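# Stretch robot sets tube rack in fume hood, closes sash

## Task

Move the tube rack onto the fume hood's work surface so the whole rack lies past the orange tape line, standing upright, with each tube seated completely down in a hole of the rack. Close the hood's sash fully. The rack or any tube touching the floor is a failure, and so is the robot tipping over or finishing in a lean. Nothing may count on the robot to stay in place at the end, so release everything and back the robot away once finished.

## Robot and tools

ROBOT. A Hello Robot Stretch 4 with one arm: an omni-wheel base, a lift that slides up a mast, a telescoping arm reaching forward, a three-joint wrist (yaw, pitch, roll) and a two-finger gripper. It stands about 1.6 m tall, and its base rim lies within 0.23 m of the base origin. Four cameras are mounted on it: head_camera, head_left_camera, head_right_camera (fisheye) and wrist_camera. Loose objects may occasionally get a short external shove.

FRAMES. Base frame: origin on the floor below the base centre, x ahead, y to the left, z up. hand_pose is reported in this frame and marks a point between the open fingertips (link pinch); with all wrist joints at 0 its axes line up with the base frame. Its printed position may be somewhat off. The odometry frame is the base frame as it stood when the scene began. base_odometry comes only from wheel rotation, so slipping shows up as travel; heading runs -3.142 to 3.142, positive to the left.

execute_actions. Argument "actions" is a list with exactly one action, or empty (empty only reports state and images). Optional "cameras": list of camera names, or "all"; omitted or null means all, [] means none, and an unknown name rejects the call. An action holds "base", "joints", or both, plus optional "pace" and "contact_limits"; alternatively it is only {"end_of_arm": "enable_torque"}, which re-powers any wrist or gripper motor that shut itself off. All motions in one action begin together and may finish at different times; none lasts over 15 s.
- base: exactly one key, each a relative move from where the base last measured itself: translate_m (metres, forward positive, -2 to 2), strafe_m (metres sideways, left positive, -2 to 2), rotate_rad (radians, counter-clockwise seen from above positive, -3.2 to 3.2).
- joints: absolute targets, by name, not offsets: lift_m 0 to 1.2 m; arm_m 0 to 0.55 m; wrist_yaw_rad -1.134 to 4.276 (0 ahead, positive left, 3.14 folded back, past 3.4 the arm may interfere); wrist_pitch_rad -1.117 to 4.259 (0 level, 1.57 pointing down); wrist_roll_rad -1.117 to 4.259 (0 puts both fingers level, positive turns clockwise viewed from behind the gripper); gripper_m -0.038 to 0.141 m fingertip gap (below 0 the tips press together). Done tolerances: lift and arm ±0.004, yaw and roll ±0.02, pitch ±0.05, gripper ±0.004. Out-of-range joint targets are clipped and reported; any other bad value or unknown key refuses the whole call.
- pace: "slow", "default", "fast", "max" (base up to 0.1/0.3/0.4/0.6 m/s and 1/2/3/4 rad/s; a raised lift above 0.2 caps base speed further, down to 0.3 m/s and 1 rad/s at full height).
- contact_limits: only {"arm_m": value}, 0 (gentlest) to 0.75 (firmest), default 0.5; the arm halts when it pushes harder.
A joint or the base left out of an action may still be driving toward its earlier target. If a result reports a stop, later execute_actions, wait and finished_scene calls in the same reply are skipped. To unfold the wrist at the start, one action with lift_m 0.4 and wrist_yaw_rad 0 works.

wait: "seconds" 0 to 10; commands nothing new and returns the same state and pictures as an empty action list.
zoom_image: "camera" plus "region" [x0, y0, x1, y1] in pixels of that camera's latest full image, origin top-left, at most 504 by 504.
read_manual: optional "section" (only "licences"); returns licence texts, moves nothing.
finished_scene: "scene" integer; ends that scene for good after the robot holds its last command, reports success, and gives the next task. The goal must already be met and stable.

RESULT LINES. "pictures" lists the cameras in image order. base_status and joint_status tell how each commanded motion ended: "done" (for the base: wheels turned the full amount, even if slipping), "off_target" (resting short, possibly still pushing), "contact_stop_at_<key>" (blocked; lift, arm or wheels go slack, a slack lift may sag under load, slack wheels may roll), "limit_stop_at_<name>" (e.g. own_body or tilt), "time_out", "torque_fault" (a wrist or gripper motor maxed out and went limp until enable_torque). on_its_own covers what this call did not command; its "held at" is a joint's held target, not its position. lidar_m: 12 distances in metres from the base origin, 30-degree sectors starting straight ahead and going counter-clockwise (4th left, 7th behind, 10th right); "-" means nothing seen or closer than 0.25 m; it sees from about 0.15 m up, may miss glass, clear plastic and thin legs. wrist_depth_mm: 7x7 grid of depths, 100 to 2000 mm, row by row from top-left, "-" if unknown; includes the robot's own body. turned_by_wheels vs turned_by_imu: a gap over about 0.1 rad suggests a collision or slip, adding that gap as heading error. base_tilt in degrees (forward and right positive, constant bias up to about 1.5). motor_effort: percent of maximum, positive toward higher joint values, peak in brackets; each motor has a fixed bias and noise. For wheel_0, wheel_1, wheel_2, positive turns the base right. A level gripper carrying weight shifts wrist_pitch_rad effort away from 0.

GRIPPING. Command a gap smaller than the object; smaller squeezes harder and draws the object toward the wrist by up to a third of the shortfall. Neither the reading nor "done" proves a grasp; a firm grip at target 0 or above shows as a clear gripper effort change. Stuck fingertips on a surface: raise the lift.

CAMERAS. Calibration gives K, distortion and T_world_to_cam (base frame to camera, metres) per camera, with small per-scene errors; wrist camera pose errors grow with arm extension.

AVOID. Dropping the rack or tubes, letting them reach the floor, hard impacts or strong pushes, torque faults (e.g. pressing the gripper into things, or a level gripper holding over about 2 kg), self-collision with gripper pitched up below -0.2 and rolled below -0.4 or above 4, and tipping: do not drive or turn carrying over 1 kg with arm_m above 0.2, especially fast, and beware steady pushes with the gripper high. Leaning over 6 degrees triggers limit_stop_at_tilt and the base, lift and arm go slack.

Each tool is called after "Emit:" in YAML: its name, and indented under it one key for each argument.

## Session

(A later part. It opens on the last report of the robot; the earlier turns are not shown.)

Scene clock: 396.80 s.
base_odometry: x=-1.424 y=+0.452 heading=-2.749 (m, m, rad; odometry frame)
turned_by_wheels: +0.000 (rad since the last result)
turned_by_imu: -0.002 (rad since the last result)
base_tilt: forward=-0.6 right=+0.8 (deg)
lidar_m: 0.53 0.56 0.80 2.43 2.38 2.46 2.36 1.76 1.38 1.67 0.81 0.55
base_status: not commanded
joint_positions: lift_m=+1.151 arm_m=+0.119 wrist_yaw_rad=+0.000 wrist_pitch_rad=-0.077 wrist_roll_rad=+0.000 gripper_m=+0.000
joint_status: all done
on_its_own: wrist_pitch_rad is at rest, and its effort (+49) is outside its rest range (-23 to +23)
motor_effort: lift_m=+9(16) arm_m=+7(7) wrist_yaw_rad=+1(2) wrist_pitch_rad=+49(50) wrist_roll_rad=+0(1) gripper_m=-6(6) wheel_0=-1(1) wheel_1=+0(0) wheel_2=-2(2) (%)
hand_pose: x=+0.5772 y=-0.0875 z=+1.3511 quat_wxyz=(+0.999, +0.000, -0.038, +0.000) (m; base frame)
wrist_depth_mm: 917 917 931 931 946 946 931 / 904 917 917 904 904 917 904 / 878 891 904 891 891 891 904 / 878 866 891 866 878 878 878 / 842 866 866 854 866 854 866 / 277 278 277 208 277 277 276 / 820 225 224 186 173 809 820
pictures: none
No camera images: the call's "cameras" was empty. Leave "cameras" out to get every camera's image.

Emit:
execute_actions:
  actions:
    - {"joints":{"lift_m":1.2,"arm_m":0.02}}
  cameras: []

Emit:
execute_actions:
  actions:
    - {"joints":{"wrist_yaw_rad":1.57,"wrist_pitch_rad":-0.35}}
  cameras: []

Emit:
execute_actions:
  actions:
    - {"joints":{"arm_m":0.32},"contact_limits":{"arm_m":0.1}}
  cameras: []

Emit:
execute_actions:
  actions:
    - {"joints":{"lift_m":0.82},"pace":"slow"}
  cameras: ["head_right_camera"]

Scene clock: 407.87 s.
base_odometry: x=-1.424 y=+0.452 heading=-2.749 (m, m, rad; odometry frame)
turned_by_wheels: +0.000 (rad since the last result)
turned_by_imu: -0.002 (rad since the last result)
base_tilt: forward=-0.7 right=+0.7 (deg)
lidar_m: 0.52 0.57 0.81 2.41 2.38 2.46 2.34 1.74 1.39 1.68 0.77 0.57
base_status: not commanded
joint_positions: lift_m=+1.199 arm_m=+0.021 wrist_yaw_rad=+0.000 wrist_pitch_rad=-0.058 wrist_roll_rad=+0.000 gripper_m=+0.000
joint_status: all done
motor_effort: lift_m=+22(25) arm_m=-8(8) wrist_yaw_rad=+0(1) wrist_pitch_rad=-5(50) wrist_roll_rad=+1(0) gripper_m=-5(6) wheel_0=-1(1) wheel_1=+0(0) wheel_2=-1(2) (%)
hand_pose: x=+0.4802 y=-0.0875 z=+1.3941 quat_wxyz=(+1.000, +0.000, -0.029, +0.000) (m; base frame)
wrist_depth_mm: 917 1008 1025 991 1025 1025 946 / 931 991 991 1008 991 1008 946 / 917 976 991 960 991 991 946 / 931 976 960 976 960 976 946 / 917 946 960 960 960 960 931 / 842 946 946 206 931 946 878 / 325 320 317 190 172 327 325
pictures: none
No camera images: the call's "cameras" was empty. Leave "cameras" out to get every camera's image.

Scene clock: 409.33 s.
base_odometry: x=-1.424 y=+0.452 heading=-2.749 (m, m, rad; odometry frame)
turned_by_wheels: +0.000 (rad since the last result)
turned_by_imu: -0.001 (rad since the last result)
base_tilt: forward=-0.5 right=+0.8 (deg)
lidar_m: 0.52 0.59 0.80 2.40 2.41 2.46 2.35 1.74 1.38 1.68 0.76 0.54
base_status: not commanded
joint_positions: lift_m=+1.199 arm_m=+0.021 wrist_yaw_rad=+1.570 wrist_pitch_rad=-0.348 wrist_roll_rad=+0.000 gripper_m=+0.000
joint_status: all done
motor_effort: lift_m=+22(22) arm_m=-7(7) wrist_yaw_rad=+1(9) wrist_pitch_rad=-5(10) wrist_roll_rad=+0(1) gripper_m=-2(3) wheel_0=-1(1) wheel_1=+0(0) wheel_2=-2(2) (%)
hand_pose: x=+0.2799 y=+0.2711 z=+1.4757 quat_wxyz=(+0.697, +0.122, -0.122, +0.696) (m; base frame)
wrist_depth_mm: 1255 1255 1255 1229 1255 591 415 / 1499 1537 1537 1499 1537 591 421 / 1921 1921 1921 1921 1921 591 525 / - - - - - 597 569 / - - - - - 597 535 / - - - 206 - 597 504 / - - - 190 173 603 477
pictures: none
No camera images: the call's "cameras" was empty. Leave "cameras" out to get every camera's image.

Scene clock: 411.33 s.
base_odometry: x=-1.424 y=+0.452 heading=-2.749 (m, m, rad; odometry frame)
turned_by_wheels: +0.000 (rad since the last result)
turned_by_imu: -0.001 (rad since the last result)
base_tilt: forward=-0.7 right=+0.8 (deg)
lidar_m: 0.53 0.56 0.79 2.41 2.41 2.48 2.35 1.73 1.39 1.68 0.76 0.57
base_status: not commanded
joint_positions: lift_m=+1.199 arm_m=+0.318 wrist_yaw_rad=+1.570 wrist_pitch_rad=-0.348 wrist_roll_rad=+0.000 gripper_m=+0.000
joint_status: all done
motor_effort: lift_m=+20(22) arm_m=+9(8) wrist_yaw_rad=+1(2) wrist_pitch_rad=-5(5) wrist_roll_rad=+1(1) gripper_m=-7(5) wheel_0=-1(1) wheel_1=+0(0) wheel_2=-2(2) (%)
contact_limits: arm_m 0.1
hand_pose: x=+0.5771 y=+0.2711 z=+1.4759 quat_wxyz=(+0.697, +0.122, -0.122, +0.696) (m; base frame)
wrist_depth_mm: 1229 1255 1255 322 691 683 691 / 1537 1537 1537 410 634 634 627 / 1863 1921 1983 521 591 585 585 / - - - 569 559 559 554 / - - - 535 525 517 521 / - - - 206 496 496 496 / - - - 190 173 466 466
pictures: none
No camera images: the call's "cameras" was empty. Leave "cameras" out to get every camera's image.

Scene clock: 412.07 s.
base_odometry: x=-1.424 y=+0.452 heading=-2.749 (m, m, rad; odometry frame)
turned_by_wheels: +0.000 (rad since the last result)
turned_by_imu: +0.000 (rad since the last result)
base_tilt: forward=-0.8 right=+0.7 (deg)
lidar_m: 0.54 0.55 0.79 2.43 2.36 2.46 2.37 1.77 1.36 1.68 0.77 0.57
base_status: not commanded
joint_positions: lift_m=+1.186 arm_m=+0.319 wrist_yaw_rad=+1.570 wrist_pitch_rad=-0.348 wrist_roll_rad=+0.000 gripper_m=+0.000
joint_status: lift_m contact_stop (moved -0.013 of -0.379)
on_its_own: lift_m is slack since a contact_stop (your +0.820 is given up)
motor_effort: lift_m=+18(20) arm_m=+7(8) wrist_yaw_rad=+1(1) wrist_pitch_rad=-5(5) wrist_roll_rad=+1(1) gripper_m=-2(4) wheel_0=-1(1) wheel_1=+0(1) wheel_2=-2(2) (%)
hand_pose: x=+0.5772 y=+0.2711 z=+1.4624 quat_wxyz=(+0.697, +0.122, -0.122, +0.696) (m; base frame)
wrist_depth_mm: 1281 1281 1281 345 691 691 683 / 1537 1537 1537 436 634 634 634 / 1983 1983 1983 580 591 597 597 / - - - 569 554 554 559 / - - - 535 521 525 521 / - - - 206 492 492 496 / - - - 190 173 469 466
pictures: head_right_camera
Images, in order (width x height): head_right_camera 420x672.

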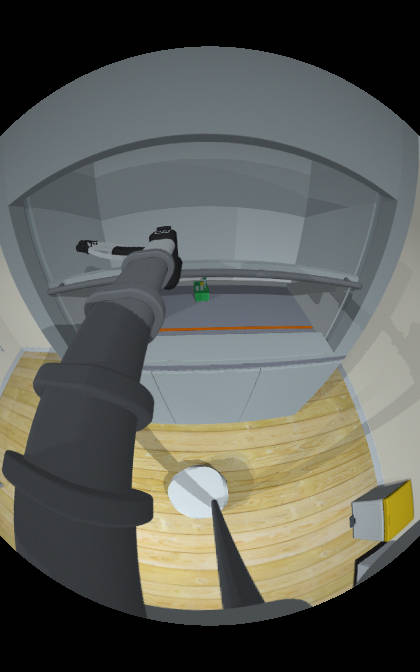

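Emit:
execute_actions:
  actions:
    - {"joints":{"lift_m":1.19,"wrist_yaw_rad":1.8,"wrist_pitch_rad":0.3},"pace":"slow"}
  cameras: ["head_left_camera","wrist_camera"]

Scene clock: 421.20 s.
base_odometry: x=-1.424 y=+0.452 heading=-2.749 (m, m, rad; odometry frame)
turned_by_wheels: +0.001 (rad since the last result)
turned_by_imu: -0.001 (rad since the last result)
base_tilt: forward=-0.9 right=+0.8 (deg)
lidar_m: 0.52 0.57 0.80 2.38 2.36 2.45 2.35 1.75 1.38 1.68 0.77 0.54
base_status: not commanded
joint_positions: lift_m=+1.190 arm_m=+0.319 wrist_yaw_rad=+1.808 wrist_pitch_rad=+0.299 wrist_roll_rad=+0.001 gripper_m=+0.000
joint_status: all done
on_its_own: wrist_yaw_rad is at rest, and its effort (-23) is outside its rest range (-13 to +13)
motor_effort: lift_m=+20(22) arm_m=+7(7) wrist_yaw_rad=-23(24) wrist_pitch_rad=+6(2) wrist_roll_rad=-3(4) gripper_m=-7(5) wheel_0=+4(4) wheel_1=+4(4) wheel_2=-2(2) (%)
hand_pose: x=+0.5097 y=+0.2886 z=+1.2833 quat_wxyz=(+0.612, -0.117, +0.092, +0.777) (m; base frame)
wrist_depth_mm: - - - - - 399 375 / - - - - - 415 387 / - - - - - 424 399 / - - - - - 319 402 / - - - - - 223 202 / - - - 206 488 146 193 / - - - 190 172 117 445
pictures: head_left_camera, wrist_camera
camera_calibration (this result's frames):
wrist_camera: T_world_to_cam=[[0.980014, 0.19779, 0.0212537, -0.591674], [0.0693787, -0.239702, -0.968364, 1.34259], [-0.186438, 0.950485, -0.248634, 0.367101], [0, 0, 0, 1]] pos_world=[0.555144, 0.0899241, 1.40396]
Images, in order (width x height): head_left_camera 420x672, wrist_camera 616x392.

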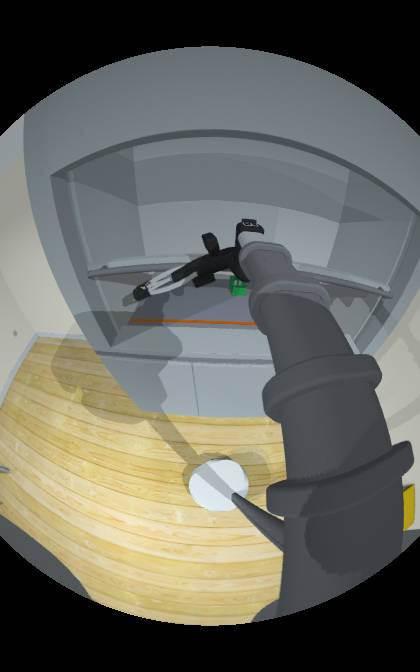

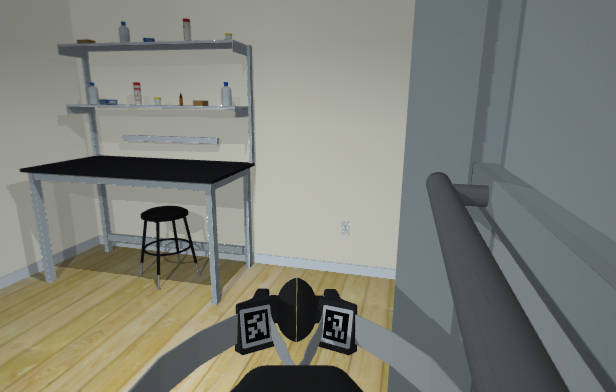

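Emit:
execute_actions:
  actions:
    - {"joints":{"wrist_pitch_rad":-0.2,"lift_m":1.2}}
  cameras: []

Emit:
execute_actions:
  actions:
    - {"joints":{"wrist_yaw_rad":1.59,"arm_m":0.333,"gripper_m":0.04},"contact_limits":{"arm_m":0.1}}
  cameras: []

Emit:
execute_actions:
  actions:
    - {"joints":{"wrist_pitch_rad":0.2},"pace":"slow"}
  cameras: ["wrist_camera"]

Scene clock: 431.17 s.
base_odometry: x=-1.424 y=+0.452 heading=-2.749 (m, m, rad; odometry frame)
turned_by_wheels: +0.000 (rad since the last result)
turned_by_imu: -0.002 (rad since the last result)
base_tilt: forward=-0.7 right=+0.8 (deg)
lidar_m: 0.52 0.56 0.80 2.38 2.38 2.46 2.36 1.76 1.37 1.67 0.77 0.54
base_status: not commanded
joint_positions: lift_m=+1.199 arm_m=+0.319 wrist_yaw_rad=+1.800 wrist_pitch_rad=-0.197 wrist_roll_rad=+0.000 gripper_m=+0.000
joint_status: all done
motor_effort: lift_m=+21(24) arm_m=+7(7) wrist_yaw_rad=+0(23) wrist_pitch_rad=-6(13) wrist_roll_rad=-1(5) gripper_m=-5(5) wheel_0=+3(4) wheel_1=+2(4) wheel_2=-2(2) (%)
hand_pose: x=+0.5104 y=+0.2954 z=+1.4340 quat_wxyz=(+0.619, +0.077, -0.061, +0.780) (m; base frame)
wrist_depth_mm: 1464 1499 1537 1464 413 508 488 / 1921 1863 1921 1921 508 492 469 / - - - - 508 477 452 / - - - - 492 466 433 / - - - - 477 449 424 / - - - 206 449 436 410 / - - - 190 172 424 399
pictures: none
No camera images: the call's "cameras" was empty. Leave "cameras" out to get every camera's image.

Scene clock: 432.37 s.
base_odometry: x=-1.424 y=+0.452 heading=-2.749 (m, m, rad; odometry frame)
turned_by_wheels: +0.000 (rad since the last result)
turned_by_imu: +0.000 (rad since the last result)
base_tilt: forward=-0.6 right=+1.0 (deg)
lidar_m: 0.51 0.58 0.80 2.40 2.37 2.46 2.34 1.76 1.37 1.69 0.78 0.56
base_status: not commanded
joint_positions: lift_m=+1.199 arm_m=+0.332 wrist_yaw_rad=+1.590 wrist_pitch_rad=-0.197 wrist_roll_rad=+0.000 gripper_m=+0.040
joint_status: all done
motor_effort: lift_m=+21(21) arm_m=+7(7) wrist_yaw_rad=+1(4) wrist_pitch_rad=-6(6) wrist_roll_rad=-1(1) gripper_m=-4(6) wheel_0=+3(3) wheel_1=+3(3) wheel_2=-2(2) (%)
contact_limits: arm_m 0.1
hand_pose: x=+0.5845 y=+0.2845 z=+1.4340 quat_wxyz=(+0.697, +0.070, -0.069, +0.710) (m; base frame)
wrist_depth_mm: 1499 1537 1499 392 580 574 569 / 1863 1921 1921 549 554 549 549 / - - - 549 535 530 525 / - - - 525 512 504 500 / - - - 504 496 488 484 / - - 213 484 473 473 469 / - - - 163 452 459 455
pictures: none
No camera images: the call's "cameras" was empty. Leave "cameras" out to get every camera's image.

Scene clock: 433.37 s.
base_odometry: x=-1.424 y=+0.452 heading=-2.749 (m, m, rad; odometry frame)
turned_by_wheels: +0.000 (rad since the last result)
turned_by_imu: +0.003 (rad since the last result)
base_tilt: forward=-0.6 right=+0.5 (deg)
lidar_m: 0.53 0.54 0.82 2.40 2.39 2.45 2.32 1.72 1.36 1.69 0.78 0.57
base_status: not commanded
joint_positions: lift_m=+1.199 arm_m=+0.332 wrist_yaw_rad=+1.590 wrist_pitch_rad=+0.202 wrist_roll_rad=+0.000 gripper_m=+0.040
joint_status: all done
motor_effort: lift_m=+19(21) arm_m=+7(8) wrist_yaw_rad=+0(17) wrist_pitch_rad=-4(83) wrist_roll_rad=+1(6) gripper_m=-3(3) wheel_0=+1(11) wheel_1=+2(4) wheel_2=+0(5) (%)
hand_pose: x=+0.5846 y=+0.2843 z=+1.3198 quat_wxyz=(+0.697, -0.072, +0.070, +0.710) (m; base frame)
wrist_depth_mm: - - - 452 449 442 436 / - - - 466 455 452 449 / - - - 469 466 459 459 / - - - 484 473 469 469 / - - - 492 480 480 477 / - - 213 329 262 496 492 / - - - 163 195 508 500
pictures: wrist_camera
camera_calibration (this result's frames):
wrist_camera: T_world_to_cam=[[0.99961, -0.0206332, 0.0187993, -0.61117], [0.0153893, -0.154511, -0.987871, 1.40478], [0.0232877, 0.987776, -0.154133, 0.136291], [0, 0, 0, 1]] pos_world=[0.58614, 0.0698187, 1.42024]
Images, in order (width x height): wrist_camera 616x392.

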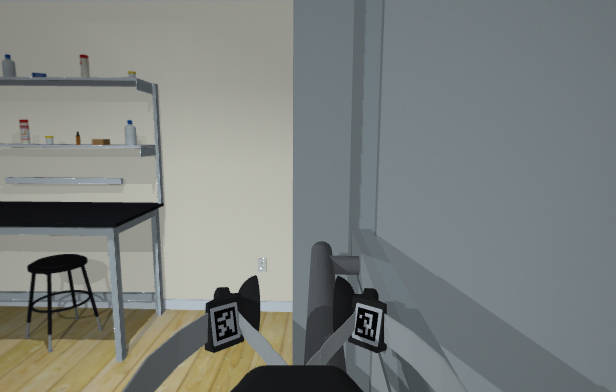

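Straddling; continue.

Emit:
execute_actions:
  actions:
    - {"joints":{"wrist_pitch_rad":1.0},"pace":"slow"}
  cameras: ["wrist_camera","head_left_camera"]

Scene clock: 438.83 s.
base_odometry: x=-1.424 y=+0.452 heading=-2.748 (m, m, rad; odometry frame)
turned_by_wheels: +0.001 (rad since the last result)
turned_by_imu: +0.000 (rad since the last result)
base_tilt: forward=-0.8 right=+0.7 (deg)
lidar_m: 0.53 0.58 0.77 2.42 2.36 2.44 2.36 1.73 1.35 1.64 0.77 0.56
base_status: not commanded
joint_positions: lift_m=+1.199 arm_m=+0.332 wrist_yaw_rad=+1.591 wrist_pitch_rad=+0.995 wrist_roll_rad=-0.001 gripper_m=+0.040
joint_status: all done
motor_effort: lift_m=+19(19) arm_m=+4(7) wrist_yaw_rad=-3(14) wrist_pitch_rad=+16(97) wrist_roll_rad=+2(11) gripper_m=-6(20) wheel_0=+8(15) wheel_1=+3(4) wheel_2=+6(11) (%)
hand_pose: x=+0.5873 y=+0.1589 z=+1.1357 quat_wxyz=(+0.615, -0.341, +0.334, +0.628) (m; base frame)
wrist_depth_mm: - - - 484 277 473 466 / - - - 252 229 530 525 / 1863 1863 1921 213 213 591 597 / 1708 1708 1708 187 204 539 554 / 1499 1499 1576 164 436 480 500 / 1397 1397 213 150 178 142 455 / 1281 1255 1255 135 186 128 415
pictures: head_left_camera, wrist_camera
camera_calibration (this result's frames):
wrist_camera: T_world_to_cam=[[0.999103, 0.00617318, 0.0419054, -0.643111], [0.0294691, -0.811945, -0.582989, 0.839871], [0.030426, 0.583701, -0.811399, 1.03818], [0, 0, 0, 1]] pos_world=[0.586196, 0.0799143, 1.35896]
Images, in order (width x height): head_left_camera 420x672, wrist_camera 616x392.

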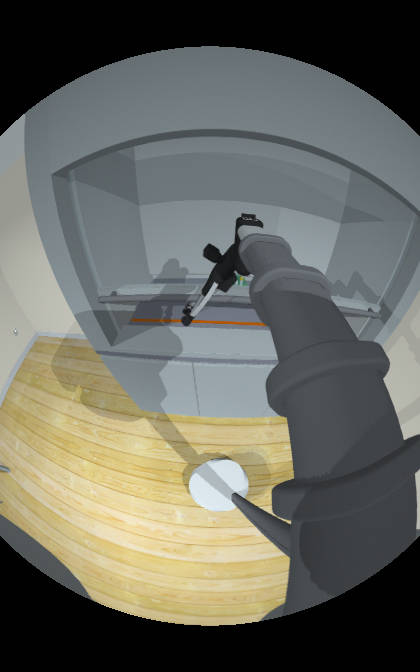

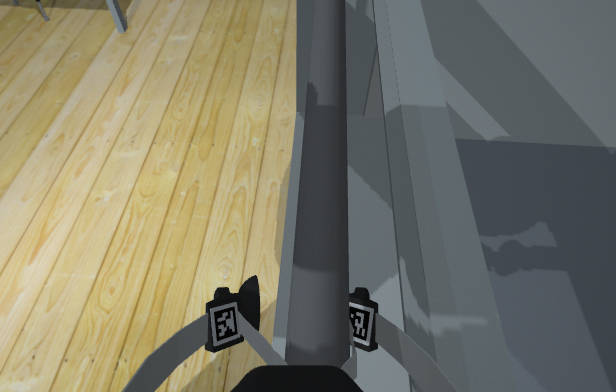

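Emit:
execute_actions:
  actions:
    - {"joints":{"wrist_pitch_rad":0.4,"lift_m":1.14},"pace":"slow"}
  cameras: []

Emit:
execute_actions:
  actions:
    - {"joints":{"wrist_pitch_rad":1.0},"pace":"slow"}
  cameras: []

Emit:
execute_actions:
  actions:
    - {"joints":{"wrist_pitch_rad":0.4,"lift_m":1.08},"pace":"slow"}
  cameras: []

Emit:
execute_actions:
  actions:
    - {"joints":{"wrist_pitch_rad":1.0},"pace":"slow"}
  cameras: []

Emit:
execute_actions:
  actions:
    - {"joints":{"wrist_pitch_rad":0.3,"lift_m":1.01},"pace":"slow"}
  cameras: []

Emit:
execute_actions:
  actions:
    - {"joints":{"wrist_pitch_rad":0.7},"pace":"slow"}
  cameras: []

Emit:
execute_actions:
  actions:
    - {"joints":{"wrist_pitch_rad":-0.3,"lift_m":0.82},"pace":"slow"}
  cameras: ["head_camera"]

Scene clock: 453.40 s.
base_odometry: x=-1.424 y=+0.452 heading=-2.749 (m, m, rad; odometry frame)
turned_by_wheels: -0.002 (rad since the last result)
turned_by_imu: -0.004 (rad since the last result)
base_tilt: forward=-0.6 right=+0.7 (deg)
lidar_m: 0.54 0.58 0.79 2.43 2.41 2.45 2.35 1.75 1.36 1.67 0.74 0.55
base_status: not commanded
joint_positions: lift_m=+1.140 arm_m=+0.332 wrist_yaw_rad=+1.586 wrist_pitch_rad=+0.398 wrist_roll_rad=+0.000 gripper_m=+0.040
joint_status: all done
motor_effort: lift_m=+14(22) arm_m=+5(5) wrist_yaw_rad=+12(35) wrist_pitch_rad=+6(86) wrist_roll_rad=+0(8) gripper_m=-2(11) wheel_0=-2(9) wheel_1=-1(3) wheel_2=-2(6) (%)
hand_pose: x=+0.5864 y=+0.2672 z=+1.2067 quat_wxyz=(+0.688, -0.141, +0.139, +0.698) (m; base frame)
wrist_depth_mm: - - - 433 433 421 418 / - - - 455 445 439 439 / - - - 480 469 459 459 / - - - 496 484 484 484 / - - - 525 297 512 508 / - - 213 233 203 544 544 / 1863 1708 1756 171 186 554 559
pictures: none
No camera images: the call's "cameras" was empty. Leave "cameras" out to get every camera's image.

Scene clock: 454.70 s.
base_odometry: x=-1.424 y=+0.452 heading=-2.748 (m, m, rad; odometry frame)
turned_by_wheels: +0.002 (rad since the last result)
turned_by_imu: +0.001 (rad since the last result)
base_tilt: forward=-0.5 right=+0.6 (deg)
lidar_m: 0.53 0.58 0.79 2.43 2.39 2.45 2.36 1.74 1.38 1.67 0.76 0.56
base_status: not commanded
joint_positions: lift_m=+1.140 arm_m=+0.332 wrist_yaw_rad=+1.591 wrist_pitch_rad=+0.995 wrist_roll_rad=-0.001 gripper_m=+0.040
joint_status: all done
motor_effort: lift_m=+15(15) arm_m=+5(5) wrist_yaw_rad=-3(14) wrist_pitch_rad=+15(94) wrist_roll_rad=+2(6) gripper_m=-5(14) wheel_0=+8(14) wheel_1=+3(3) wheel_2=+6(10) (%)
hand_pose: x=+0.5873 y=+0.1588 z=+1.0765 quat_wxyz=(+0.615, -0.341, +0.334, +0.628) (m; base frame)
wrist_depth_mm: - - - 488 277 473 459 / - - - 252 230 535 525 / 1808 1808 1808 212 212 530 539 / 1618 1618 1618 187 204 469 480 / 1464 1499 1464 165 370 413 430 / 1336 1366 213 150 179 142 392 / 1229 1205 1205 135 185 128 362
pictures: none
No camera images: the call's "cameras" was empty. Leave "cameras" out to get every camera's image.

Scene clock: 456.07 s.
base_odometry: x=-1.424 y=+0.452 heading=-2.749 (m, m, rad; odometry frame)
turned_by_wheels: -0.002 (rad since the last result)
turned_by_imu: -0.002 (rad since the last result)
base_tilt: forward=-0.6 right=+0.5 (deg)
lidar_m: 0.54 0.57 0.82 2.43 2.37 2.43 2.35 1.75 1.38 1.68 0.77 0.56
base_status: not commanded
joint_positions: lift_m=+1.080 arm_m=+0.332 wrist_yaw_rad=+1.586 wrist_pitch_rad=+0.398 wrist_roll_rad=+0.000 gripper_m=+0.040
joint_status: all done
motor_effort: lift_m=+14(22) arm_m=+4(4) wrist_yaw_rad=+12(34) wrist_pitch_rad=+7(85) wrist_roll_rad=+1(8) gripper_m=-3(7) wheel_0=-2(9) wheel_1=-1(3) wheel_2=-2(7) (%)
hand_pose: x=+0.5864 y=+0.2673 z=+1.1468 quat_wxyz=(+0.688, -0.141, +0.139, +0.698) (m; base frame)
wrist_depth_mm: - - - 436 433 421 421 / - - - 455 449 442 439 / - - - 480 473 459 462 / - - - 496 480 488 488 / - - - 525 298 517 512 / - - 213 234 203 544 544 / 1708 1708 1661 171 187 473 496
pictures: none
No camera images: the call's "cameras" was empty. Leave "cameras" out to get every camera's image.

Scene clock: 457.37 s.
base_odometry: x=-1.424 y=+0.452 heading=-2.748 (m, m, rad; odometry frame)
turned_by_wheels: +0.002 (rad since the last result)
turned_by_imu: +0.001 (rad since the last result)
base_tilt: forward=-0.6 right=+0.6 (deg)
lidar_m: 0.54 0.55 0.80 2.41 2.37 2.45 2.35 1.74 1.37 1.69 0.77 0.56
base_status: not commanded
joint_positions: lift_m=+1.080 arm_m=+0.332 wrist_yaw_rad=+1.591 wrist_pitch_rad=+0.995 wrist_roll_rad=-0.001 gripper_m=+0.040
joint_status: all done
motor_effort: lift_m=+15(15) arm_m=+4(5) wrist_yaw_rad=-4(14) wrist_pitch_rad=+15(93) wrist_roll_rad=+2(7) gripper_m=-7(12) wheel_0=+8(13) wheel_1=+3(3) wheel_2=+6(10) (%)
hand_pose: x=+0.5873 y=+0.1588 z=+1.0165 quat_wxyz=(+0.615, -0.341, +0.334, +0.628) (m; base frame)
wrist_depth_mm: - - - 488 277 469 466 / 1983 1983 1983 254 231 500 508 / 1756 1708 1808 213 212 452 455 / 1537 1576 1576 188 204 392 404 / 1397 1397 1397 165 306 345 362 / 1281 1281 213 150 179 142 330 / 1160 1160 1138 135 178 128 301
pictures: none
No camera images: the call's "cameras" was empty. Leave "cameras" out to get every camera's image.

Scene clock: 458.83 s.
base_odometry: x=-1.424 y=+0.452 heading=-2.749 (m, m, rad; odometry frame)
turned_by_wheels: -0.001 (rad since the last result)
turned_by_imu: -0.002 (rad since the last result)
base_tilt: forward=-0.7 right=+0.7 (deg)
lidar_m: 0.52 0.58 0.80 2.40 2.36 2.43 2.35 1.74 1.36 1.68 0.78 0.57
base_status: not commanded
joint_positions: lift_m=+1.010 arm_m=+0.332 wrist_yaw_rad=+1.587 wrist_pitch_rad=+0.298 wrist_roll_rad=+0.000 gripper_m=+0.040
joint_status: all done
motor_effort: lift_m=+14(22) arm_m=+5(5) wrist_yaw_rad=+8(34) wrist_pitch_rad=+6(88) wrist_roll_rad=+0(8) gripper_m=-5(10) wheel_0=+0(10) wheel_1=+0(3) wheel_2=-1(7) (%)
hand_pose: x=+0.5859 y=+0.2772 z=+1.1038 quat_wxyz=(+0.693, -0.106, +0.104, +0.705) (m; base frame)
wrist_depth_mm: - - - 439 439 433 430 / - - - 455 445 442 442 / - - - 469 466 459 455 / - - - 492 480 477 473 / - - - 504 392 492 492 / - - 213 272 218 512 512 / 1863 1808 1808 181 191 455 459
pictures: none
No camera images: the call's "cameras" was empty. Leave "cameras" out to get every camera's image.

Scene clock: 459.97 s.
base_odometry: x=-1.424 y=+0.452 heading=-2.748 (m, m, rad; odometry frame)
turned_by_wheels: +0.001 (rad since the last result)
turned_by_imu: +0.001 (rad since the last result)
base_tilt: forward=-0.6 right=+0.7 (deg)
lidar_m: 0.52 0.54 0.79 2.41 2.39 2.42 2.35 1.76 1.37 1.69 0.77 0.56
base_status: not commanded
joint_positions: lift_m=+1.010 arm_m=+0.332 wrist_yaw_rad=+1.589 wrist_pitch_rad=+0.697 wrist_roll_rad=-0.001 gripper_m=+0.040
joint_status: all done
motor_effort: lift_m=+15(15) arm_m=+4(4) wrist_yaw_rad=+3(14) wrist_pitch_rad=+9(93) wrist_roll_rad=+1(9) gripper_m=-4(17) wheel_0=+6(12) wheel_1=+3(2) wheel_2=+5(7) (%)
hand_pose: x=+0.5865 y=+0.2228 z=+1.0034 quat_wxyz=(+0.658, -0.244, +0.239, +0.671) (m; base frame)
wrist_depth_mm: - - - 436 430 418 421 / - - - 462 445 459 452 / - - - 500 317 504 500 / 1983 1983 - 368 229 462 469 / 1708 1708 1661 201 205 370 389 / 1397 1430 213 167 185 160 330 / 1255 1229 1229 142 187 135 289
pictures: none
No camera images: the call's "cameras" was empty. Leave "cameras" out to get every camera's image.

Scene clock: 461.20 s.
base_odometry: x=-1.424 y=+0.452 heading=-2.749 (m, m, rad; odometry frame)
turned_by_wheels: -0.001 (rad since the last result)
turned_by_imu: -0.011 (rad since the last result)
base_tilt: forward=-0.8 right=+0.7 (deg)
lidar_m: 0.52 0.56 0.82 2.44 2.38 2.46 2.34 1.76 1.38 1.70 0.76 0.57
base_status: not commanded
joint_positions: lift_m=+0.963 arm_m=+0.332 wrist_yaw_rad=+1.582 wrist_pitch_rad=+0.448 wrist_roll_rad=+0.002 gripper_m=+0.040
joint_status: lift_m contact_stop (moved -0.048 of -0.190); wrist_pitch_rad contact_stop_at_lift_m (moved -0.250 of -0.997)
on_its_own: wrist_pitch_rad is held at +0.421, not at your -0.300, since a contact_stop; lift_m is slack since a contact_stop (your +0.820 is given up); wrist_yaw_rad is at rest, and its effort (+25) is outside its rest range (-13 to +13); wrist_pitch_rad is at rest, and its effort (-74) is outside its rest range (-23 to +23)
motor_effort: lift_m=+19(20) arm_m=+4(4) wrist_yaw_rad=+25(39) wrist_pitch_rad=-74(96) wrist_roll_rad=-7(30) gripper_m=-14(16) wheel_0=+0(10) wheel_1=-1(6) wheel_2=-4(14) (%)
hand_pose: x=+0.5877 y=+0.2610 z=+1.0162 quat_wxyz=(+0.686, -0.157, +0.157, +0.693) (m; base frame)
wrist_depth_mm: - - - 442 439 427 427 / - - - 466 459 459 452 / - - - 488 480 480 477 / - - - 492 500 512 508 / - - - 368 246 455 455 / 1756 1756 213 202 189 359 364 / 1499 1430 1430 155 164 281 300
pictures: head_camera
Images, in order (width x height): head_camera 420x560.

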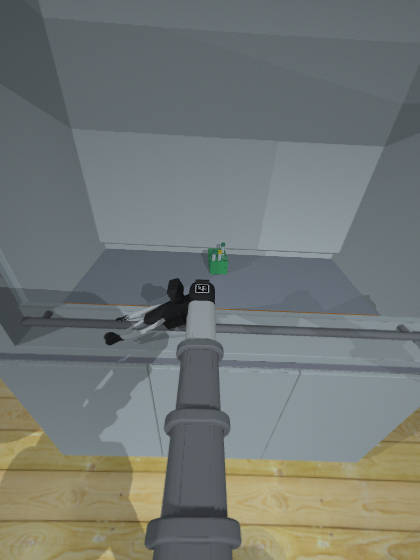

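Finger snags under the sash; free it.

Emit:
execute_actions:
  actions:
    - {"joints":{"wrist_pitch_rad":0.55,"lift_m":0.975,"gripper_m":0.03,"arm_m":0.325}}
  cameras: []

Emit:
execute_actions:
  actions:
    - {"joints":{"wrist_pitch_rad":-0.3},"pace":"slow"}
  cameras: []

Emit:
execute_actions:
  actions:
    - {"joints":{"lift_m":0.82,"gripper_m":0}}
  cameras: []

Scene clock: 473.07 s.
base_odometry: x=-1.424 y=+0.451 heading=-2.747 (m, m, rad; odometry frame)
turned_by_wheels: +0.002 (rad since the last result)
turned_by_imu: +0.001 (rad since the last result)
base_tilt: forward=-0.6 right=+0.7 (deg)
lidar_m: 0.52 0.57 0.79 2.40 2.38 2.47 2.35 1.75 1.37 1.68 0.79 0.56
base_status: not commanded
joint_positions: lift_m=+0.974 arm_m=+0.327 wrist_yaw_rad=+1.576 wrist_pitch_rad=+0.552 wrist_roll_rad=+0.002 gripper_m=+0.031
joint_status: all done
on_its_own: wrist_yaw_rad is at rest, and its effort (+40) is outside its rest range (-13 to +13)
motor_effort: lift_m=+26(26) arm_m=-11(11) wrist_yaw_rad=+40(40) wrist_pitch_rad=-4(68) wrist_roll_rad=-6(7) gripper_m=-30(25) wheel_0=+11(11) wheel_1=+0(1) wheel_2=+11(11) (%)
hand_pose: x=+0.5840 y=+0.2462 z=+1.0013 quat_wxyz=(+0.679, -0.192, +0.193, +0.682) (m; base frame)
wrist_depth_mm: - - - 433 430 424 421 / - - - 466 455 449 449 / - - - 492 473 488 480 / - - - 418 290 504 504 / 1921 1921 - 320 222 407 413 / 1618 1618 213 189 187 325 336 / 1336 1336 1281 152 186 146 283
pictures: none
No camera images: the call's "cameras" was empty. Leave "cameras" out to get every camera's image.

Scene clock: 474.00 s.
torque_fault: wrist_pitch_rad switched itself off since the last result.
base_odometry: x=-1.424 y=+0.451 heading=-2.748 (m, m, rad; odometry frame)
turned_by_wheels: +0.000 (rad since the last result)
turned_by_imu: -0.001 (rad since the last result)
base_tilt: forward=-0.6 right=+0.7 (deg)
lidar_m: 0.51 0.55 0.79 2.40 2.40 2.47 2.36 1.76 1.40 1.68 0.76 0.54
base_status: not commanded
joint_positions: lift_m=+0.975 arm_m=+0.327 wrist_yaw_rad=+1.575 wrist_pitch_rad=+0.537 wrist_roll_rad=+0.002 gripper_m=+0.031
joint_status: wrist_pitch_rad torque_fault (moved -0.015 of -0.852)
on_its_own: wrist_pitch_rad is off since a torque_fault, until you send "end_of_arm": "enable_torque" (your -0.300 is given up); wrist_yaw_rad is at rest, and its effort (+43) is outside its rest range (-13 to +13)
motor_effort: lift_m=+23(30) arm_m=-11(11) wrist_yaw_rad=+43(66) wrist_pitch_rad=+1(97) wrist_roll_rad=-6(11) gripper_m=-25(32) wheel_0=+8(11) wheel_1=-2(2) wheel_2=+9(10) (%)
hand_pose: x=+0.5842 y=+0.2482 z=+1.0052 quat_wxyz=(+0.680, -0.187, +0.188, +0.683) (m; base frame)
wrist_depth_mm: - - - 436 430 421 424 / - - - 469 459 452 452 / - - - 484 477 480 484 / - - - 442 297 512 512 / - - - 332 224 424 427 / 1618 1661 214 192 187 336 347 / 1397 1336 1281 153 173 146 293
pictures: none
No camera images: the call's "cameras" was empty. Leave "cameras" out to get every camera's image.

not run: a stop came earlier in this reply.

Wrong way: the pad was under the bar.

Emit:
execute_actions:
  actions:
    - {"joints":{"gripper_m":0.045,"arm_m":0.34}}
  cameras: []

Emit:
execute_actions:
  actions:
    - {"joints":{"lift_m":1.2},"pace":"slow"}
  cameras: ["wrist_camera"]

Emit:
execute_actions:
  actions:
    - {"end_of_arm":"enable_torque"}
  cameras: []

Scene clock: 480.13 s.
base_odometry: x=-1.424 y=+0.452 heading=-2.749 (m, m, rad; odometry frame)
turned_by_wheels: -0.001 (rad since the last result)
turned_by_imu: -0.003 (rad since the last result)
base_tilt: forward=-0.7 right=+0.7 (deg)
lidar_m: 0.53 0.58 0.81 2.40 2.38 2.47 2.36 1.77 1.36 1.68 0.77 0.55
base_status: not commanded
joint_positions: lift_m=+0.975 arm_m=+0.338 wrist_yaw_rad=+1.597 wrist_pitch_rad=+0.530 wrist_roll_rad=+0.001 gripper_m=+0.045
joint_status: all done
on_its_own: wrist_pitch_rad is off since a torque_fault, until you send "end_of_arm": "enable_torque" (your -0.300 is given up); wrist_yaw_rad is at rest, and its effort (-20) is outside its rest range (-13 to +13)
motor_effort: lift_m=+20(23) arm_m=+11(11) wrist_yaw_rad=-20(44) wrist_pitch_rad=+2(1) wrist_roll_rad=-2(6) gripper_m=-2(24) wheel_0=+6(8) wheel_1=+1(2) wheel_2=-1(9) (%)
hand_pose: x=+0.5898 y=+0.2511 z=+1.0072 quat_wxyz=(+0.673, -0.187, +0.183, +0.691) (m; base frame)
wrist_depth_mm: - - - 439 430 421 415 / - - - 466 459 449 445 / - - - 488 477 484 480 / - - - 469 353 512 500 / 1983 - - 334 216 427 427 / 1618 1661 215 191 181 349 351 / 1397 1366 1336 153 156 277 294
pictures: none
No camera images: the call's "cameras" was empty. Leave "cameras" out to get every camera's image.

Scene clock: 481.70 s.
base_odometry: x=-1.424 y=+0.452 heading=-2.747 (m, m, rad; odometry frame)
turned_by_wheels: +0.002 (rad since the last result)
turned_by_imu: +0.037 (rad since the last result)
base_tilt: forward=-0.7 right=+1.0 (deg)
lidar_m: 0.52 0.57 0.81 2.37 2.42 2.43 2.38 1.70 1.39 1.70 0.70 0.53
base_status: not commanded
joint_positions: lift_m=+1.068 arm_m=+0.339 wrist_yaw_rad=+1.602 wrist_pitch_rad=+0.897 wrist_roll_rad=+0.001 gripper_m=+0.045
joint_status: lift_m contact_stop (moved +0.093 of +0.225)
on_its_own: lift_m is slack since a contact_stop (your +1.200 is given up); wrist_pitch_rad is off since a torque_fault, until you send "end_of_arm": "enable_torque" (your -0.300 is given up); wrist_yaw_rad is at rest, and its effort (-35) is outside its rest range (-13 to +13)
motor_effort: lift_m=+19(36) arm_m=+7(11) wrist_yaw_rad=-35(43) wrist_pitch_rad=+2(1) wrist_roll_rad=-2(2) gripper_m=-3(5) wheel_0=+15(25) wheel_1=+8(8) wheel_2=+4(21) (%)
hand_pose: x=+0.5914 y=+0.1828 z=+1.0207 quat_wxyz=(+0.627, -0.311, +0.302, +0.647) (m; base frame)
wrist_depth_mm: - - - 455 424 421 413 / - - - 488 459 469 462 / 1921 1983 1983 413 317 484 480 / 1708 1661 1661 349 273 415 415 / 1499 1537 1499 309 221 366 370 / 1336 1308 214 202 191 322 330 / 1205 1182 1182 172 169 291 298
pictures: wrist_camera
camera_calibration (this result's frames):
wrist_camera: T_world_to_cam=[[0.999144, 0.0122773, 0.0395099, -0.641287], [0.0353195, -0.750453, -0.659979, 0.856022], [0.0215475, 0.660809, -0.750244, 0.859521], [0, 0, 0, 1]] pos_world=[0.591983, 0.082298, 1.23514]
Images, in order (width x height): wrist_camera 616x392.

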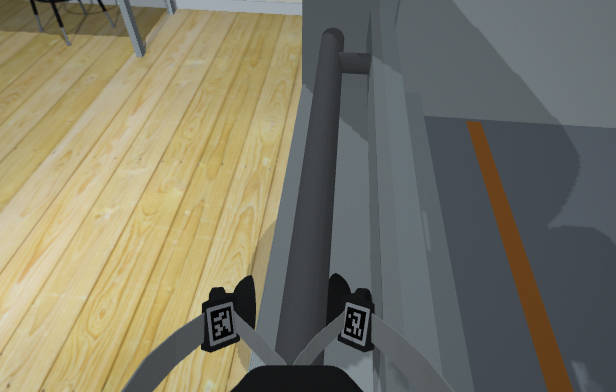

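not run: a stop came earlier in this reply.

Emit:
execute_actions:
  actions:
    - {"joints":{"gripper_m":0.038,"wrist_yaw_rad":1.605,"lift_m":1.06}}
  cameras: []

Emit:
execute_actions:
  actions:
    - {"joints":{"lift_m":1.2},"pace":"slow"}
  cameras: ["wrist_camera"]

Emit:
execute_actions:
  actions:
    - {"end_of_arm":"enable_torque"}
  cameras: []

Scene clock: 487.80 s.
base_odometry: x=-1.424 y=+0.452 heading=-2.747 (m, m, rad; odometry frame)
turned_by_wheels: -0.001 (rad since the last result)
turned_by_imu: -0.002 (rad since the last result)
base_tilt: forward=-0.6 right=+0.8 (deg)
lidar_m: 0.50 0.56 0.81 2.38 2.41 2.44 2.35 1.75 1.36 1.68 0.72 0.55
base_status: not commanded
joint_positions: lift_m=+1.060 arm_m=+0.339 wrist_yaw_rad=+1.612 wrist_pitch_rad=+0.879 wrist_roll_rad=+0.000 gripper_m=+0.038
joint_status: all done
on_its_own: wrist_pitch_rad is off since a torque_fault, until you send "end_of_arm": "enable_torque" (your -0.300 is given up); wrist_yaw_rad is at rest, and its effort (-21) is outside its rest range (-13 to +13)
motor_effort: lift_m=+15(18) arm_m=+7(6) wrist_yaw_rad=-21(31) wrist_pitch_rad=+2(1) wrist_roll_rad=-1(2) gripper_m=-8(5) wheel_0=+11(15) wheel_1=+8(8) wheel_2=+1(4) (%)
hand_pose: x=+0.5895 y=+0.1876 z=+1.0164 quat_wxyz=(+0.627, -0.307, +0.295, +0.653) (m; base frame)
wrist_depth_mm: - - - 459 427 421 413 / - - - 492 452 469 455 / 1983 - 1983 427 322 492 488 / 1661 1661 1708 351 278 421 424 / 1499 1499 1499 312 220 370 373 / 1308 1336 211 202 190 329 332 / 1182 1182 1160 174 169 291 297
pictures: none
No camera images: the call's "cameras" was empty. Leave "cameras" out to get every camera's image.

Scene clock: 488.90 s.
base_odometry: x=-1.424 y=+0.452 heading=-2.747 (m, m, rad; odometry frame)
turned_by_wheels: +0.001 (rad since the last result)
turned_by_imu: +0.013 (rad since the last result)
base_tilt: forward=-0.7 right=+0.8 (deg)
lidar_m: 0.51 0.56 0.82 2.41 2.45 2.42 2.37 1.74 1.37 1.67 0.71 0.52
base_status: not commanded
joint_positions: lift_m=+1.085 arm_m=+0.339 wrist_yaw_rad=+1.615 wrist_pitch_rad=+0.960 wrist_roll_rad=+0.001 gripper_m=+0.038
joint_status: lift_m contact_stop (moved +0.025 of +0.140)
on_its_own: lift_m is slack since a contact_stop (your +1.200 is given up); wrist_pitch_rad is off since a torque_fault, until you send "end_of_arm": "enable_torque" (your -0.300 is given up); wrist_yaw_rad is at rest, and its effort (-29) is outside its rest range (-13 to +13)
motor_effort: lift_m=+20(36) arm_m=+7(7) wrist_yaw_rad=-29(28) wrist_pitch_rad=+1(1) wrist_roll_rad=-3(4) gripper_m=-8(17) wheel_0=+19(22) wheel_1=+10(11) wheel_2=+1(11) (%)
hand_pose: x=+0.5897 y=+0.1691 z=+1.0269 quat_wxyz=(+0.613, -0.333, +0.320, +0.641) (m; base frame)
wrist_depth_mm: - - - - 410 421 410 / - - - 492 452 477 462 / 1808 1808 1808 413 392 462 466 / 1576 1576 1661 347 246 410 410 / 1464 1430 1430 312 220 366 368 / 1336 1281 211 204 193 332 332 / 1182 1182 1160 181 171 297 304
pictures: wrist_camera
camera_calibration (this result's frames):
wrist_camera: T_world_to_cam=[[0.998816, 0.0271774, 0.040344, -0.642861], [0.0461783, -0.790454, -0.610778, 0.799757], [0.0152907, 0.611918, -0.790773, 0.926842], [0, 0, 0, 1]] pos_world=[0.590996, 0.0824907, 1.24733]
Images, in order (width x height): wrist_camera 616x392.

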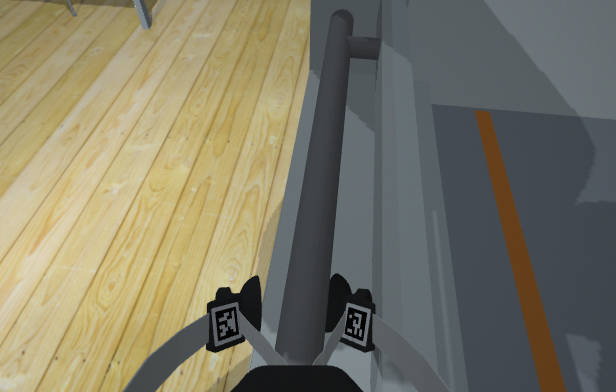

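not run: a stop came earlier in this reply.

Emit:
execute_actions:
  actions:
    - {"joints":{"gripper_m":0.05,"wrist_yaw_rad":1.56,"arm_m":0.318,"lift_m":1.06}}
  cameras: ["wrist_camera"]

Emit:
execute_actions:
  actions:
    - {"end_of_arm":"enable_torque"}
  cameras: []

Emit:
execute_actions:
  actions:
    - {"joints":{"lift_m":1.09},"pace":"slow"}
  cameras: ["wrist_camera"]

Scene clock: 498.97 s.
base_odometry: x=-1.424 y=+0.452 heading=-2.748 (m, m, rad; odometry frame)
turned_by_wheels: -0.002 (rad since the last result)
turned_by_imu: -0.003 (rad since the last result)
base_tilt: forward=-0.7 right=+0.9 (deg)
lidar_m: 0.51 0.55 0.82 2.36 2.42 2.42 2.39 1.72 1.39 1.68 0.74 0.52
base_status: not commanded
joint_positions: lift_m=+1.060 arm_m=+0.319 wrist_yaw_rad=+1.563 wrist_pitch_rad=+0.909 wrist_roll_rad=+0.000 gripper_m=+0.050
joint_status: all done
on_its_own: wrist_pitch_rad is off since a torque_fault, until you send "end_of_arm": "enable_torque" (your -0.300 is given up)
motor_effort: lift_m=+15(19) arm_m=-6(7) wrist_yaw_rad=-6(48) wrist_pitch_rad=+1(1) wrist_roll_rad=+0(3) gripper_m=-4(10) wheel_0=+5(19) wheel_1=+4(10) wheel_2=+1(2) (%)
hand_pose: x=+0.5789 y=+0.1767 z=+1.0110 quat_wxyz=(+0.638, -0.309, +0.312, +0.633) (m; base frame)
wrist_depth_mm: - - - 445 415 433 427 / - - - 480 452 488 480 / 1921 1983 1863 397 314 473 473 / 1618 1661 1661 340 238 407 407 / 1430 1430 1430 303 207 359 362 / 1281 1281 216 190 186 317 324 / 1182 1160 1182 160 171 282 294
pictures: wrist_camera
camera_calibration (this result's frames):
wrist_camera: T_world_to_cam=[[0.998841, -0.0266929, 0.0400577, -0.621823], [0.00581452, -0.75917, -0.650866, 0.85486], [0.0477841, 0.650345, -0.758135, 0.851198], [0, 0, 0, 1]] pos_world=[0.575458, 0.078814, 1.22663]
Images, in order (width x height): wrist_camera 616x392.

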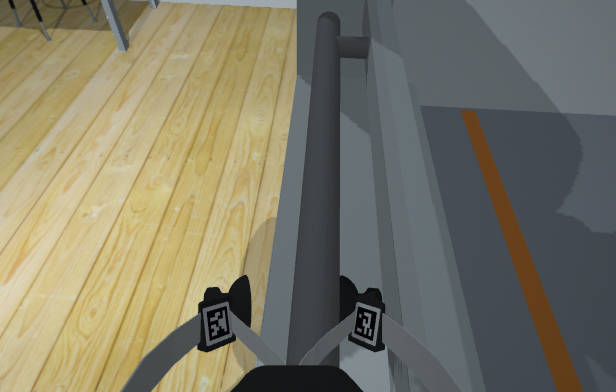

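Scene clock: 499.27 s.
base_odometry: x=-1.424 y=+0.452 heading=-2.748 (m, m, rad; odometry frame)
turned_by_wheels: +0.000 (rad since the last result)
turned_by_imu: +0.000 (rad since the last result)
base_tilt: forward=-0.6 right=+0.8 (deg)
lidar_m: 0.50 0.56 0.80 2.40 2.45 2.46 2.38 1.72 1.34 1.67 0.69 0.53
base_status: not commanded
joint_positions: lift_m=+1.060 arm_m=+0.319 wrist_yaw_rad=+1.563 wrist_pitch_rad=+0.909 wrist_roll_rad=+0.000 gripper_m=+0.050
joint_status: not commanded
end_of_arm: enable_torque: each motor that was off is on again
on_its_own: wrist_pitch_rad is held at +0.909, not at your -0.300, since a torque_fault
motor_effort: lift_m=+15(15) arm_m=-7(6) wrist_yaw_rad=-7(6) wrist_pitch_rad=+1(1) wrist_roll_rad=+0(0) gripper_m=+1(0) wheel_0=+5(5) wheel_1=+4(4) wheel_2=+1(1) (%)
hand_pose: x=+0.5789 y=+0.1767 z=+1.0110 quat_wxyz=(+0.638, -0.309, +0.312, +0.633) (m; base frame)
wrist_depth_mm: - - - 449 415 433 424 / - - - 477 455 484 477 / 1863 1863 1921 399 312 469 473 / 1618 1618 1661 340 237 407 407 / 1430 1464 1464 300 206 359 362 / 1281 1308 216 191 186 317 325 / 1182 1160 1160 160 171 282 294
pictures: none
No camera images: the call's "cameras" was empty. Leave "cameras" out to get every camera's image.

Scene clock: 500.43 s.
base_odometry: x=-1.424 y=+0.452 heading=-2.748 (m, m, rad; odometry frame)
turned_by_wheels: +0.000 (rad since the last result)
turned_by_imu: +0.000 (rad since the last result)
base_tilt: forward=-0.7 right=+0.6 (deg)
lidar_m: 0.51 0.54 0.80 2.36 2.44 2.45 2.38 1.73 1.39 1.69 0.70 0.53
base_status: not commanded
joint_positions: lift_m=+1.089 arm_m=+0.319 wrist_yaw_rad=+1.564 wrist_pitch_rad=+0.922 wrist_roll_rad=+0.001 gripper_m=+0.050
joint_status: all done
on_its_own: wrist_pitch_rad is held at +0.909, not at your -0.300, since a torque_fault; wrist_pitch_rad is at rest, and its effort (-38) is outside its rest range (-23 to +23)
motor_effort: lift_m=+31(35) arm_m=-7(6) wrist_yaw_rad=-11(10) wrist_pitch_rad=-38(49) wrist_roll_rad=-5(5) gripper_m=+0(1) wheel_0=+6(6) wheel_1=+4(4) wheel_2=+2(3) (%)
hand_pose: x=+0.5787 y=+0.1736 z=+1.0373 quat_wxyz=(+0.636, -0.313, +0.316, +0.631) (m; base frame)
wrist_depth_mm: - - - 459 427 433 430 / - - - 500 382 488 480 / 1863 1863 1863 433 410 488 492 / 1661 1708 1661 368 257 424 427 / 1464 1464 1499 322 220 379 379 / 1308 1336 216 217 195 334 340 / 1182 1160 1182 161 186 298 307
pictures: wrist_camera
camera_calibration (this result's frames):
wrist_camera: T_world_to_cam=[[0.998879, -0.026172, 0.0394329, -0.622194], [0.00515389, -0.768079, -0.640335, 0.860633], [0.0470464, 0.639821, -0.767083, 0.884637], [0, 0, 0, 1]] pos_world=[0.575442, 0.0787408, 1.25422]
Images, in order (width x height): wrist_camera 616x392.

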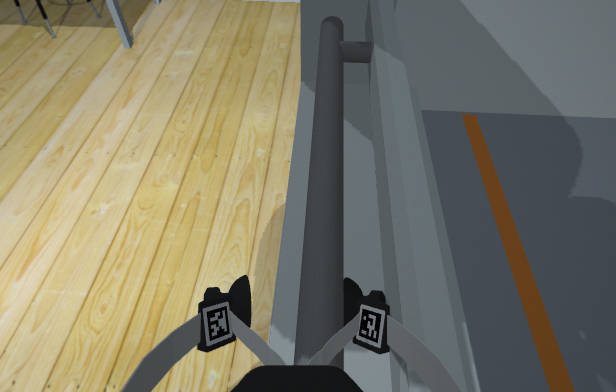

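Coming out; angle the finger more.

Emit:
execute_actions:
  actions:
    - {"joints":{"lift_m":1.13,"gripper_m":0.07,"arm_m":0.309},"pace":"slow"}
  cameras: ["wrist_camera"]

Scene clock: 505.93 s.
base_odometry: x=-1.424 y=+0.452 heading=-2.748 (m, m, rad; odometry frame)
turned_by_wheels: +0.000 (rad since the last result)
turned_by_imu: -0.002 (rad since the last result)
base_tilt: forward=-0.7 right=+0.8 (deg)
lidar_m: 0.51 0.54 0.81 2.38 2.46 2.45 2.38 1.72 1.35 1.68 0.71 0.52
base_status: not commanded
joint_positions: lift_m=+1.092 arm_m=+0.315 wrist_yaw_rad=+1.563 wrist_pitch_rad=+0.919 wrist_roll_rad=+0.002 gripper_m=+0.070
joint_status: lift_m contact_stop (moved +0.003 of +0.041); arm_m contact_stop_at_lift_m (moved -0.004 of -0.010); the others done
on_its_own: arm_m is held at +0.315, not at your +0.309, since a contact_stop; wrist_pitch_rad is held at +0.909, not at your -0.300, since a torque_fault; lift_m is slack since a contact_stop (your +1.130 is given up); wrist_pitch_rad is at rest, and its effort (-28) is outside its rest range (-23 to +23)
motor_effort: lift_m=+20(38) arm_m=+0(10) wrist_yaw_rad=-9(11) wrist_pitch_rad=-28(57) wrist_roll_rad=-4(7) gripper_m=-1(5) wheel_0=+6(6) wheel_1=+3(4) wheel_2=+2(4) (%)
hand_pose: x=+0.5743 y=+0.1744 z=+1.0407 quat_wxyz=(+0.636, -0.312, +0.315, +0.631) (m; base frame)
wrist_depth_mm: - - - 462 421 436 430 / - - - 500 473 492 480 / 1921 1921 1983 433 293 500 500 / 1708 1661 1661 377 249 439 439 / 1499 1464 1499 233 223 387 387 / 1336 1366 215 204 195 342 349 / 1182 1182 1182 154 185 304 315
pictures: wrist_camera
camera_calibration (this result's frames):
wrist_camera: T_world_to_cam=[[0.99887, -0.0266944, 0.039318, -0.61777], [0.00484148, -0.765872, -0.642975, 0.865993], [0.0472764, 0.642439, -0.764877, 0.884118], [0, 0, 0, 1]] pos_world=[0.571081, 0.0787575, 1.25734]
Images, in order (width x height): wrist_camera 616x392.

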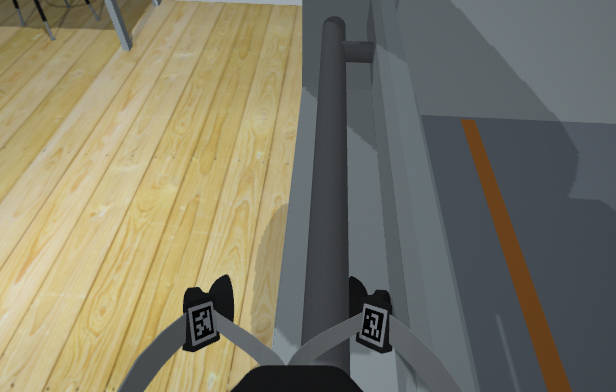

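Emit:
execute_actions:
  actions:
    - {"joints":{"lift_m":1.085,"gripper_m":0.1,"arm_m":0.294}}
  cameras: []

Emit:
execute_actions:
  actions:
    - {"joints":{"lift_m":1.16},"pace":"slow"}
  cameras: ["wrist_camera"]

Scene clock: 511.37 s.
base_odometry: x=-1.424 y=+0.452 heading=-2.748 (m, m, rad; odometry frame)
turned_by_wheels: +0.000 (rad since the last result)
turned_by_imu: -0.002 (rad since the last result)
base_tilt: forward=-0.6 right=+0.8 (deg)
lidar_m: 0.51 0.55 0.80 2.38 2.42 2.42 2.39 1.73 1.39 1.68 0.70 0.54
base_status: not commanded
joint_positions: lift_m=+1.085 arm_m=+0.295 wrist_yaw_rad=+1.561 wrist_pitch_rad=+0.913 wrist_roll_rad=+0.001 gripper_m=+0.100
joint_status: all done
on_its_own: wrist_pitch_rad is held at +0.909, not at your -0.300, since a torque_fault
motor_effort: lift_m=+18(19) arm_m=-8(8) wrist_yaw_rad=-3(8) wrist_pitch_rad=-11(23) wrist_roll_rad=-2(4) gripper_m=-1(1) wheel_0=+5(6) wheel_1=+3(3) wheel_2=+1(2) (%)
hand_pose: x=+0.5554 y=+0.1756 z=+1.0350 quat_wxyz=(+0.638, -0.310, +0.313, +0.632) (m; base frame)
wrist_depth_mm: - - - - 418 433 430 / - - - - 338 492 484 / 1863 1863 1921 1808 283 496 504 / 1661 1618 1661 407 252 424 436 / 1464 1464 1499 357 232 370 389 / 1308 1336 1281 310 198 189 347 / 1205 1182 1182 153 186 168 314
pictures: none
No camera images: the call's "cameras" was empty. Leave "cameras" out to get every camera's image.

Scene clock: 512.37 s.
base_odometry: x=-1.424 y=+0.452 heading=-2.748 (m, m, rad; odometry frame)
turned_by_wheels: +0.000 (rad since the last result)
turned_by_imu: +0.000 (rad since the last result)
base_tilt: forward=-0.6 right=+0.8 (deg)
lidar_m: 0.52 0.55 0.83 2.40 2.44 2.44 2.37 1.71 1.38 1.68 0.74 0.52
base_status: not commanded
joint_positions: lift_m=+1.102 arm_m=+0.295 wrist_yaw_rad=+1.561 wrist_pitch_rad=+0.919 wrist_roll_rad=+0.002 gripper_m=+0.100
joint_status: lift_m contact_stop (moved +0.017 of +0.075)
on_its_own: wrist_pitch_rad is held at +0.909, not at your -0.300, since a torque_fault; lift_m is slack since a contact_stop (your +1.160 is given up); wrist_pitch_rad is at rest, and its effort (-28) is outside its rest range (-23 to +23)
motor_effort: lift_m=+20(36) arm_m=-8(8) wrist_yaw_rad=-3(10) wrist_pitch_rad=-28(61) wrist_roll_rad=-6(12) gripper_m=-4(1) wheel_0=+6(7) wheel_1=+2(3) wheel_2=+3(6) (%)
hand_pose: x=+0.5554 y=+0.1742 z=+1.0508 quat_wxyz=(+0.637, -0.311, +0.316, +0.630) (m; base frame)
wrist_depth_mm: - - - - 418 439 433 / - - - - 342 492 488 / 1921 1921 1921 1808 287 517 521 / 1661 1708 1661 421 255 439 452 / 1464 1499 1499 375 235 382 402 / 1336 1336 1308 334 200 193 362 / 1205 1182 1182 157 187 172 327
pictures: wrist_camera
camera_calibration (this result's frames):
wrist_camera: T_world_to_cam=[[0.998811, -0.0292874, 0.0389645, -0.598398], [0.00263435, -0.765767, -0.643113, 0.873827], [0.0486729, 0.642451, -0.76478, 0.891965], [0, 0, 0, 1]] pos_world=[0.55197, 0.0785784, 1.26744]
Images, in order (width x height): wrist_camera 616x392.

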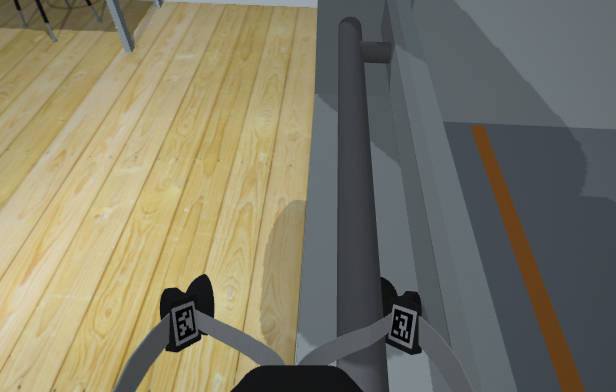

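Emit:
execute_actions:
  actions:
    - {"joints":{"lift_m":1.12,"wrist_pitch_rad":1.5,"arm_m":0.3},"pace":"slow"}
  cameras: ["wrist_camera"]

Emit:
execute_actions:
  actions:
    - {"joints":{"lift_m":1.2},"pace":"slow"}
  cameras: ["wrist_camera"]

Scene clock: 519.73 s.
base_odometry: x=-1.424 y=+0.452 heading=-2.748 (m, m, rad; odometry frame)
turned_by_wheels: +0.000 (rad since the last result)
turned_by_imu: -0.002 (rad since the last result)
base_tilt: forward=-0.5 right=+0.8 (deg)
lidar_m: 0.51 0.54 0.81 2.37 2.41 2.44 2.38 1.70 1.36 1.68 0.70 0.53
base_status: not commanded
joint_positions: lift_m=+1.120 arm_m=+0.299 wrist_yaw_rad=+1.563 wrist_pitch_rad=+1.495 wrist_roll_rad=-0.001 gripper_m=+0.100
joint_status: all done
motor_effort: lift_m=+20(24) arm_m=+8(9) wrist_yaw_rad=-7(29) wrist_pitch_rad=+18(40) wrist_roll_rad=+2(7) gripper_m=+0(1) wheel_0=+5(11) wheel_1=+2(4) wheel_2=+1(7) (%)
hand_pose: x=+0.5571 y=+0.0213 z=+1.0105 quat_wxyz=(+0.521, -0.479, +0.482, +0.517) (m; base frame)
wrist_depth_mm: 1308 1336 1336 310 201 174 351 / 1281 1336 1308 300 300 170 342 / 1281 1308 1308 293 294 167 334 / 1255 1255 1255 287 198 163 329 / 1025 1025 1255 281 191 159 322 / 1008 1008 220 274 186 156 315 / 1160 1182 1205 153 193 153 310
pictures: wrist_camera
camera_calibration (this result's frames):
wrist_camera: T_world_to_cam=[[0.999048, -0.000323741, 0.0436292, -0.608432], [0.00502805, -0.992456, -0.1225, 0.208193], [0.0433397, 0.122602, -0.991509, 1.20242], [0, 0, 0, 1]] pos_world=[0.554693, 0.0590066, 1.24426]
Images, in order (width x height): wrist_camera 616x392.

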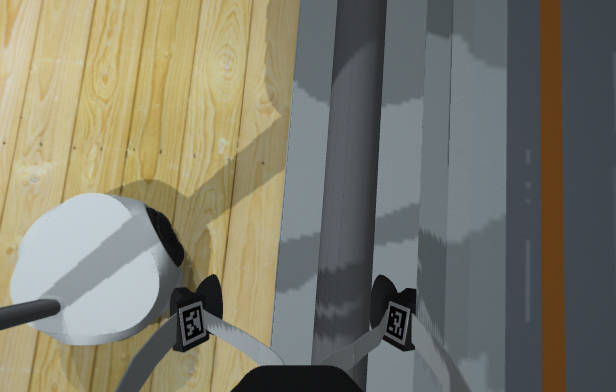

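Scene clock: 520.97 s.
base_odometry: x=-1.424 y=+0.452 heading=-2.749 (m, m, rad; odometry frame)
turned_by_wheels: +0.000 (rad since the last result)
turned_by_imu: -0.001 (rad since the last result)
base_tilt: forward=-0.7 right=+0.7 (deg)
lidar_m: 0.51 0.55 0.82 2.38 2.47 2.40 2.38 1.72 1.36 1.69 0.73 0.52
base_status: not commanded
joint_positions: lift_m=+1.174 arm_m=+0.299 wrist_yaw_rad=+1.561 wrist_pitch_rad=+1.500 wrist_roll_rad=+0.000 gripper_m=+0.100
joint_status: lift_m contact_stop (moved +0.054 of +0.080)
on_its_own: lift_m is slack since a contact_stop (your +1.200 is given up)
motor_effort: lift_m=+20(38) arm_m=+7(8) wrist_yaw_rad=-3(8) wrist_pitch_rad=+2(17) wrist_roll_rad=-1(2) gripper_m=+2(2) wheel_0=+5(5) wheel_1=+2(2) wheel_2=-1(1) (%)
hand_pose: x=+0.5573 y=+0.0196 z=+1.0640 quat_wxyz=(+0.520, -0.480, +0.484, +0.515) (m; base frame)
wrist_depth_mm: 1397 1397 1397 359 232 394 399 / 1366 1366 1366 351 224 384 392 / 1336 1308 1336 345 217 379 387 / 1308 1308 1336 338 232 370 375 / 1078 1078 1308 329 223 366 370 / 1078 1078 1255 322 195 359 362 / 1229 1229 1229 166 200 353 355
pictures: wrist_camera
camera_calibration (this result's frames):
wrist_camera: T_world_to_cam=[[0.999049, -0.00271999, 0.0435207, -0.610832], [0.00240594, -0.993094, -0.117297, 0.209044], [0.0435392, 0.11729, -0.992143, 1.25634], [0, 0, 0, 1]] pos_world=[0.555048, 0.058583, 1.29757]
Images, in order (width x height): wrist_camera 616x392.

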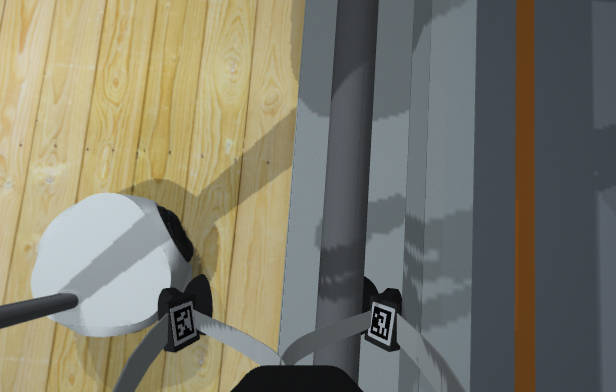

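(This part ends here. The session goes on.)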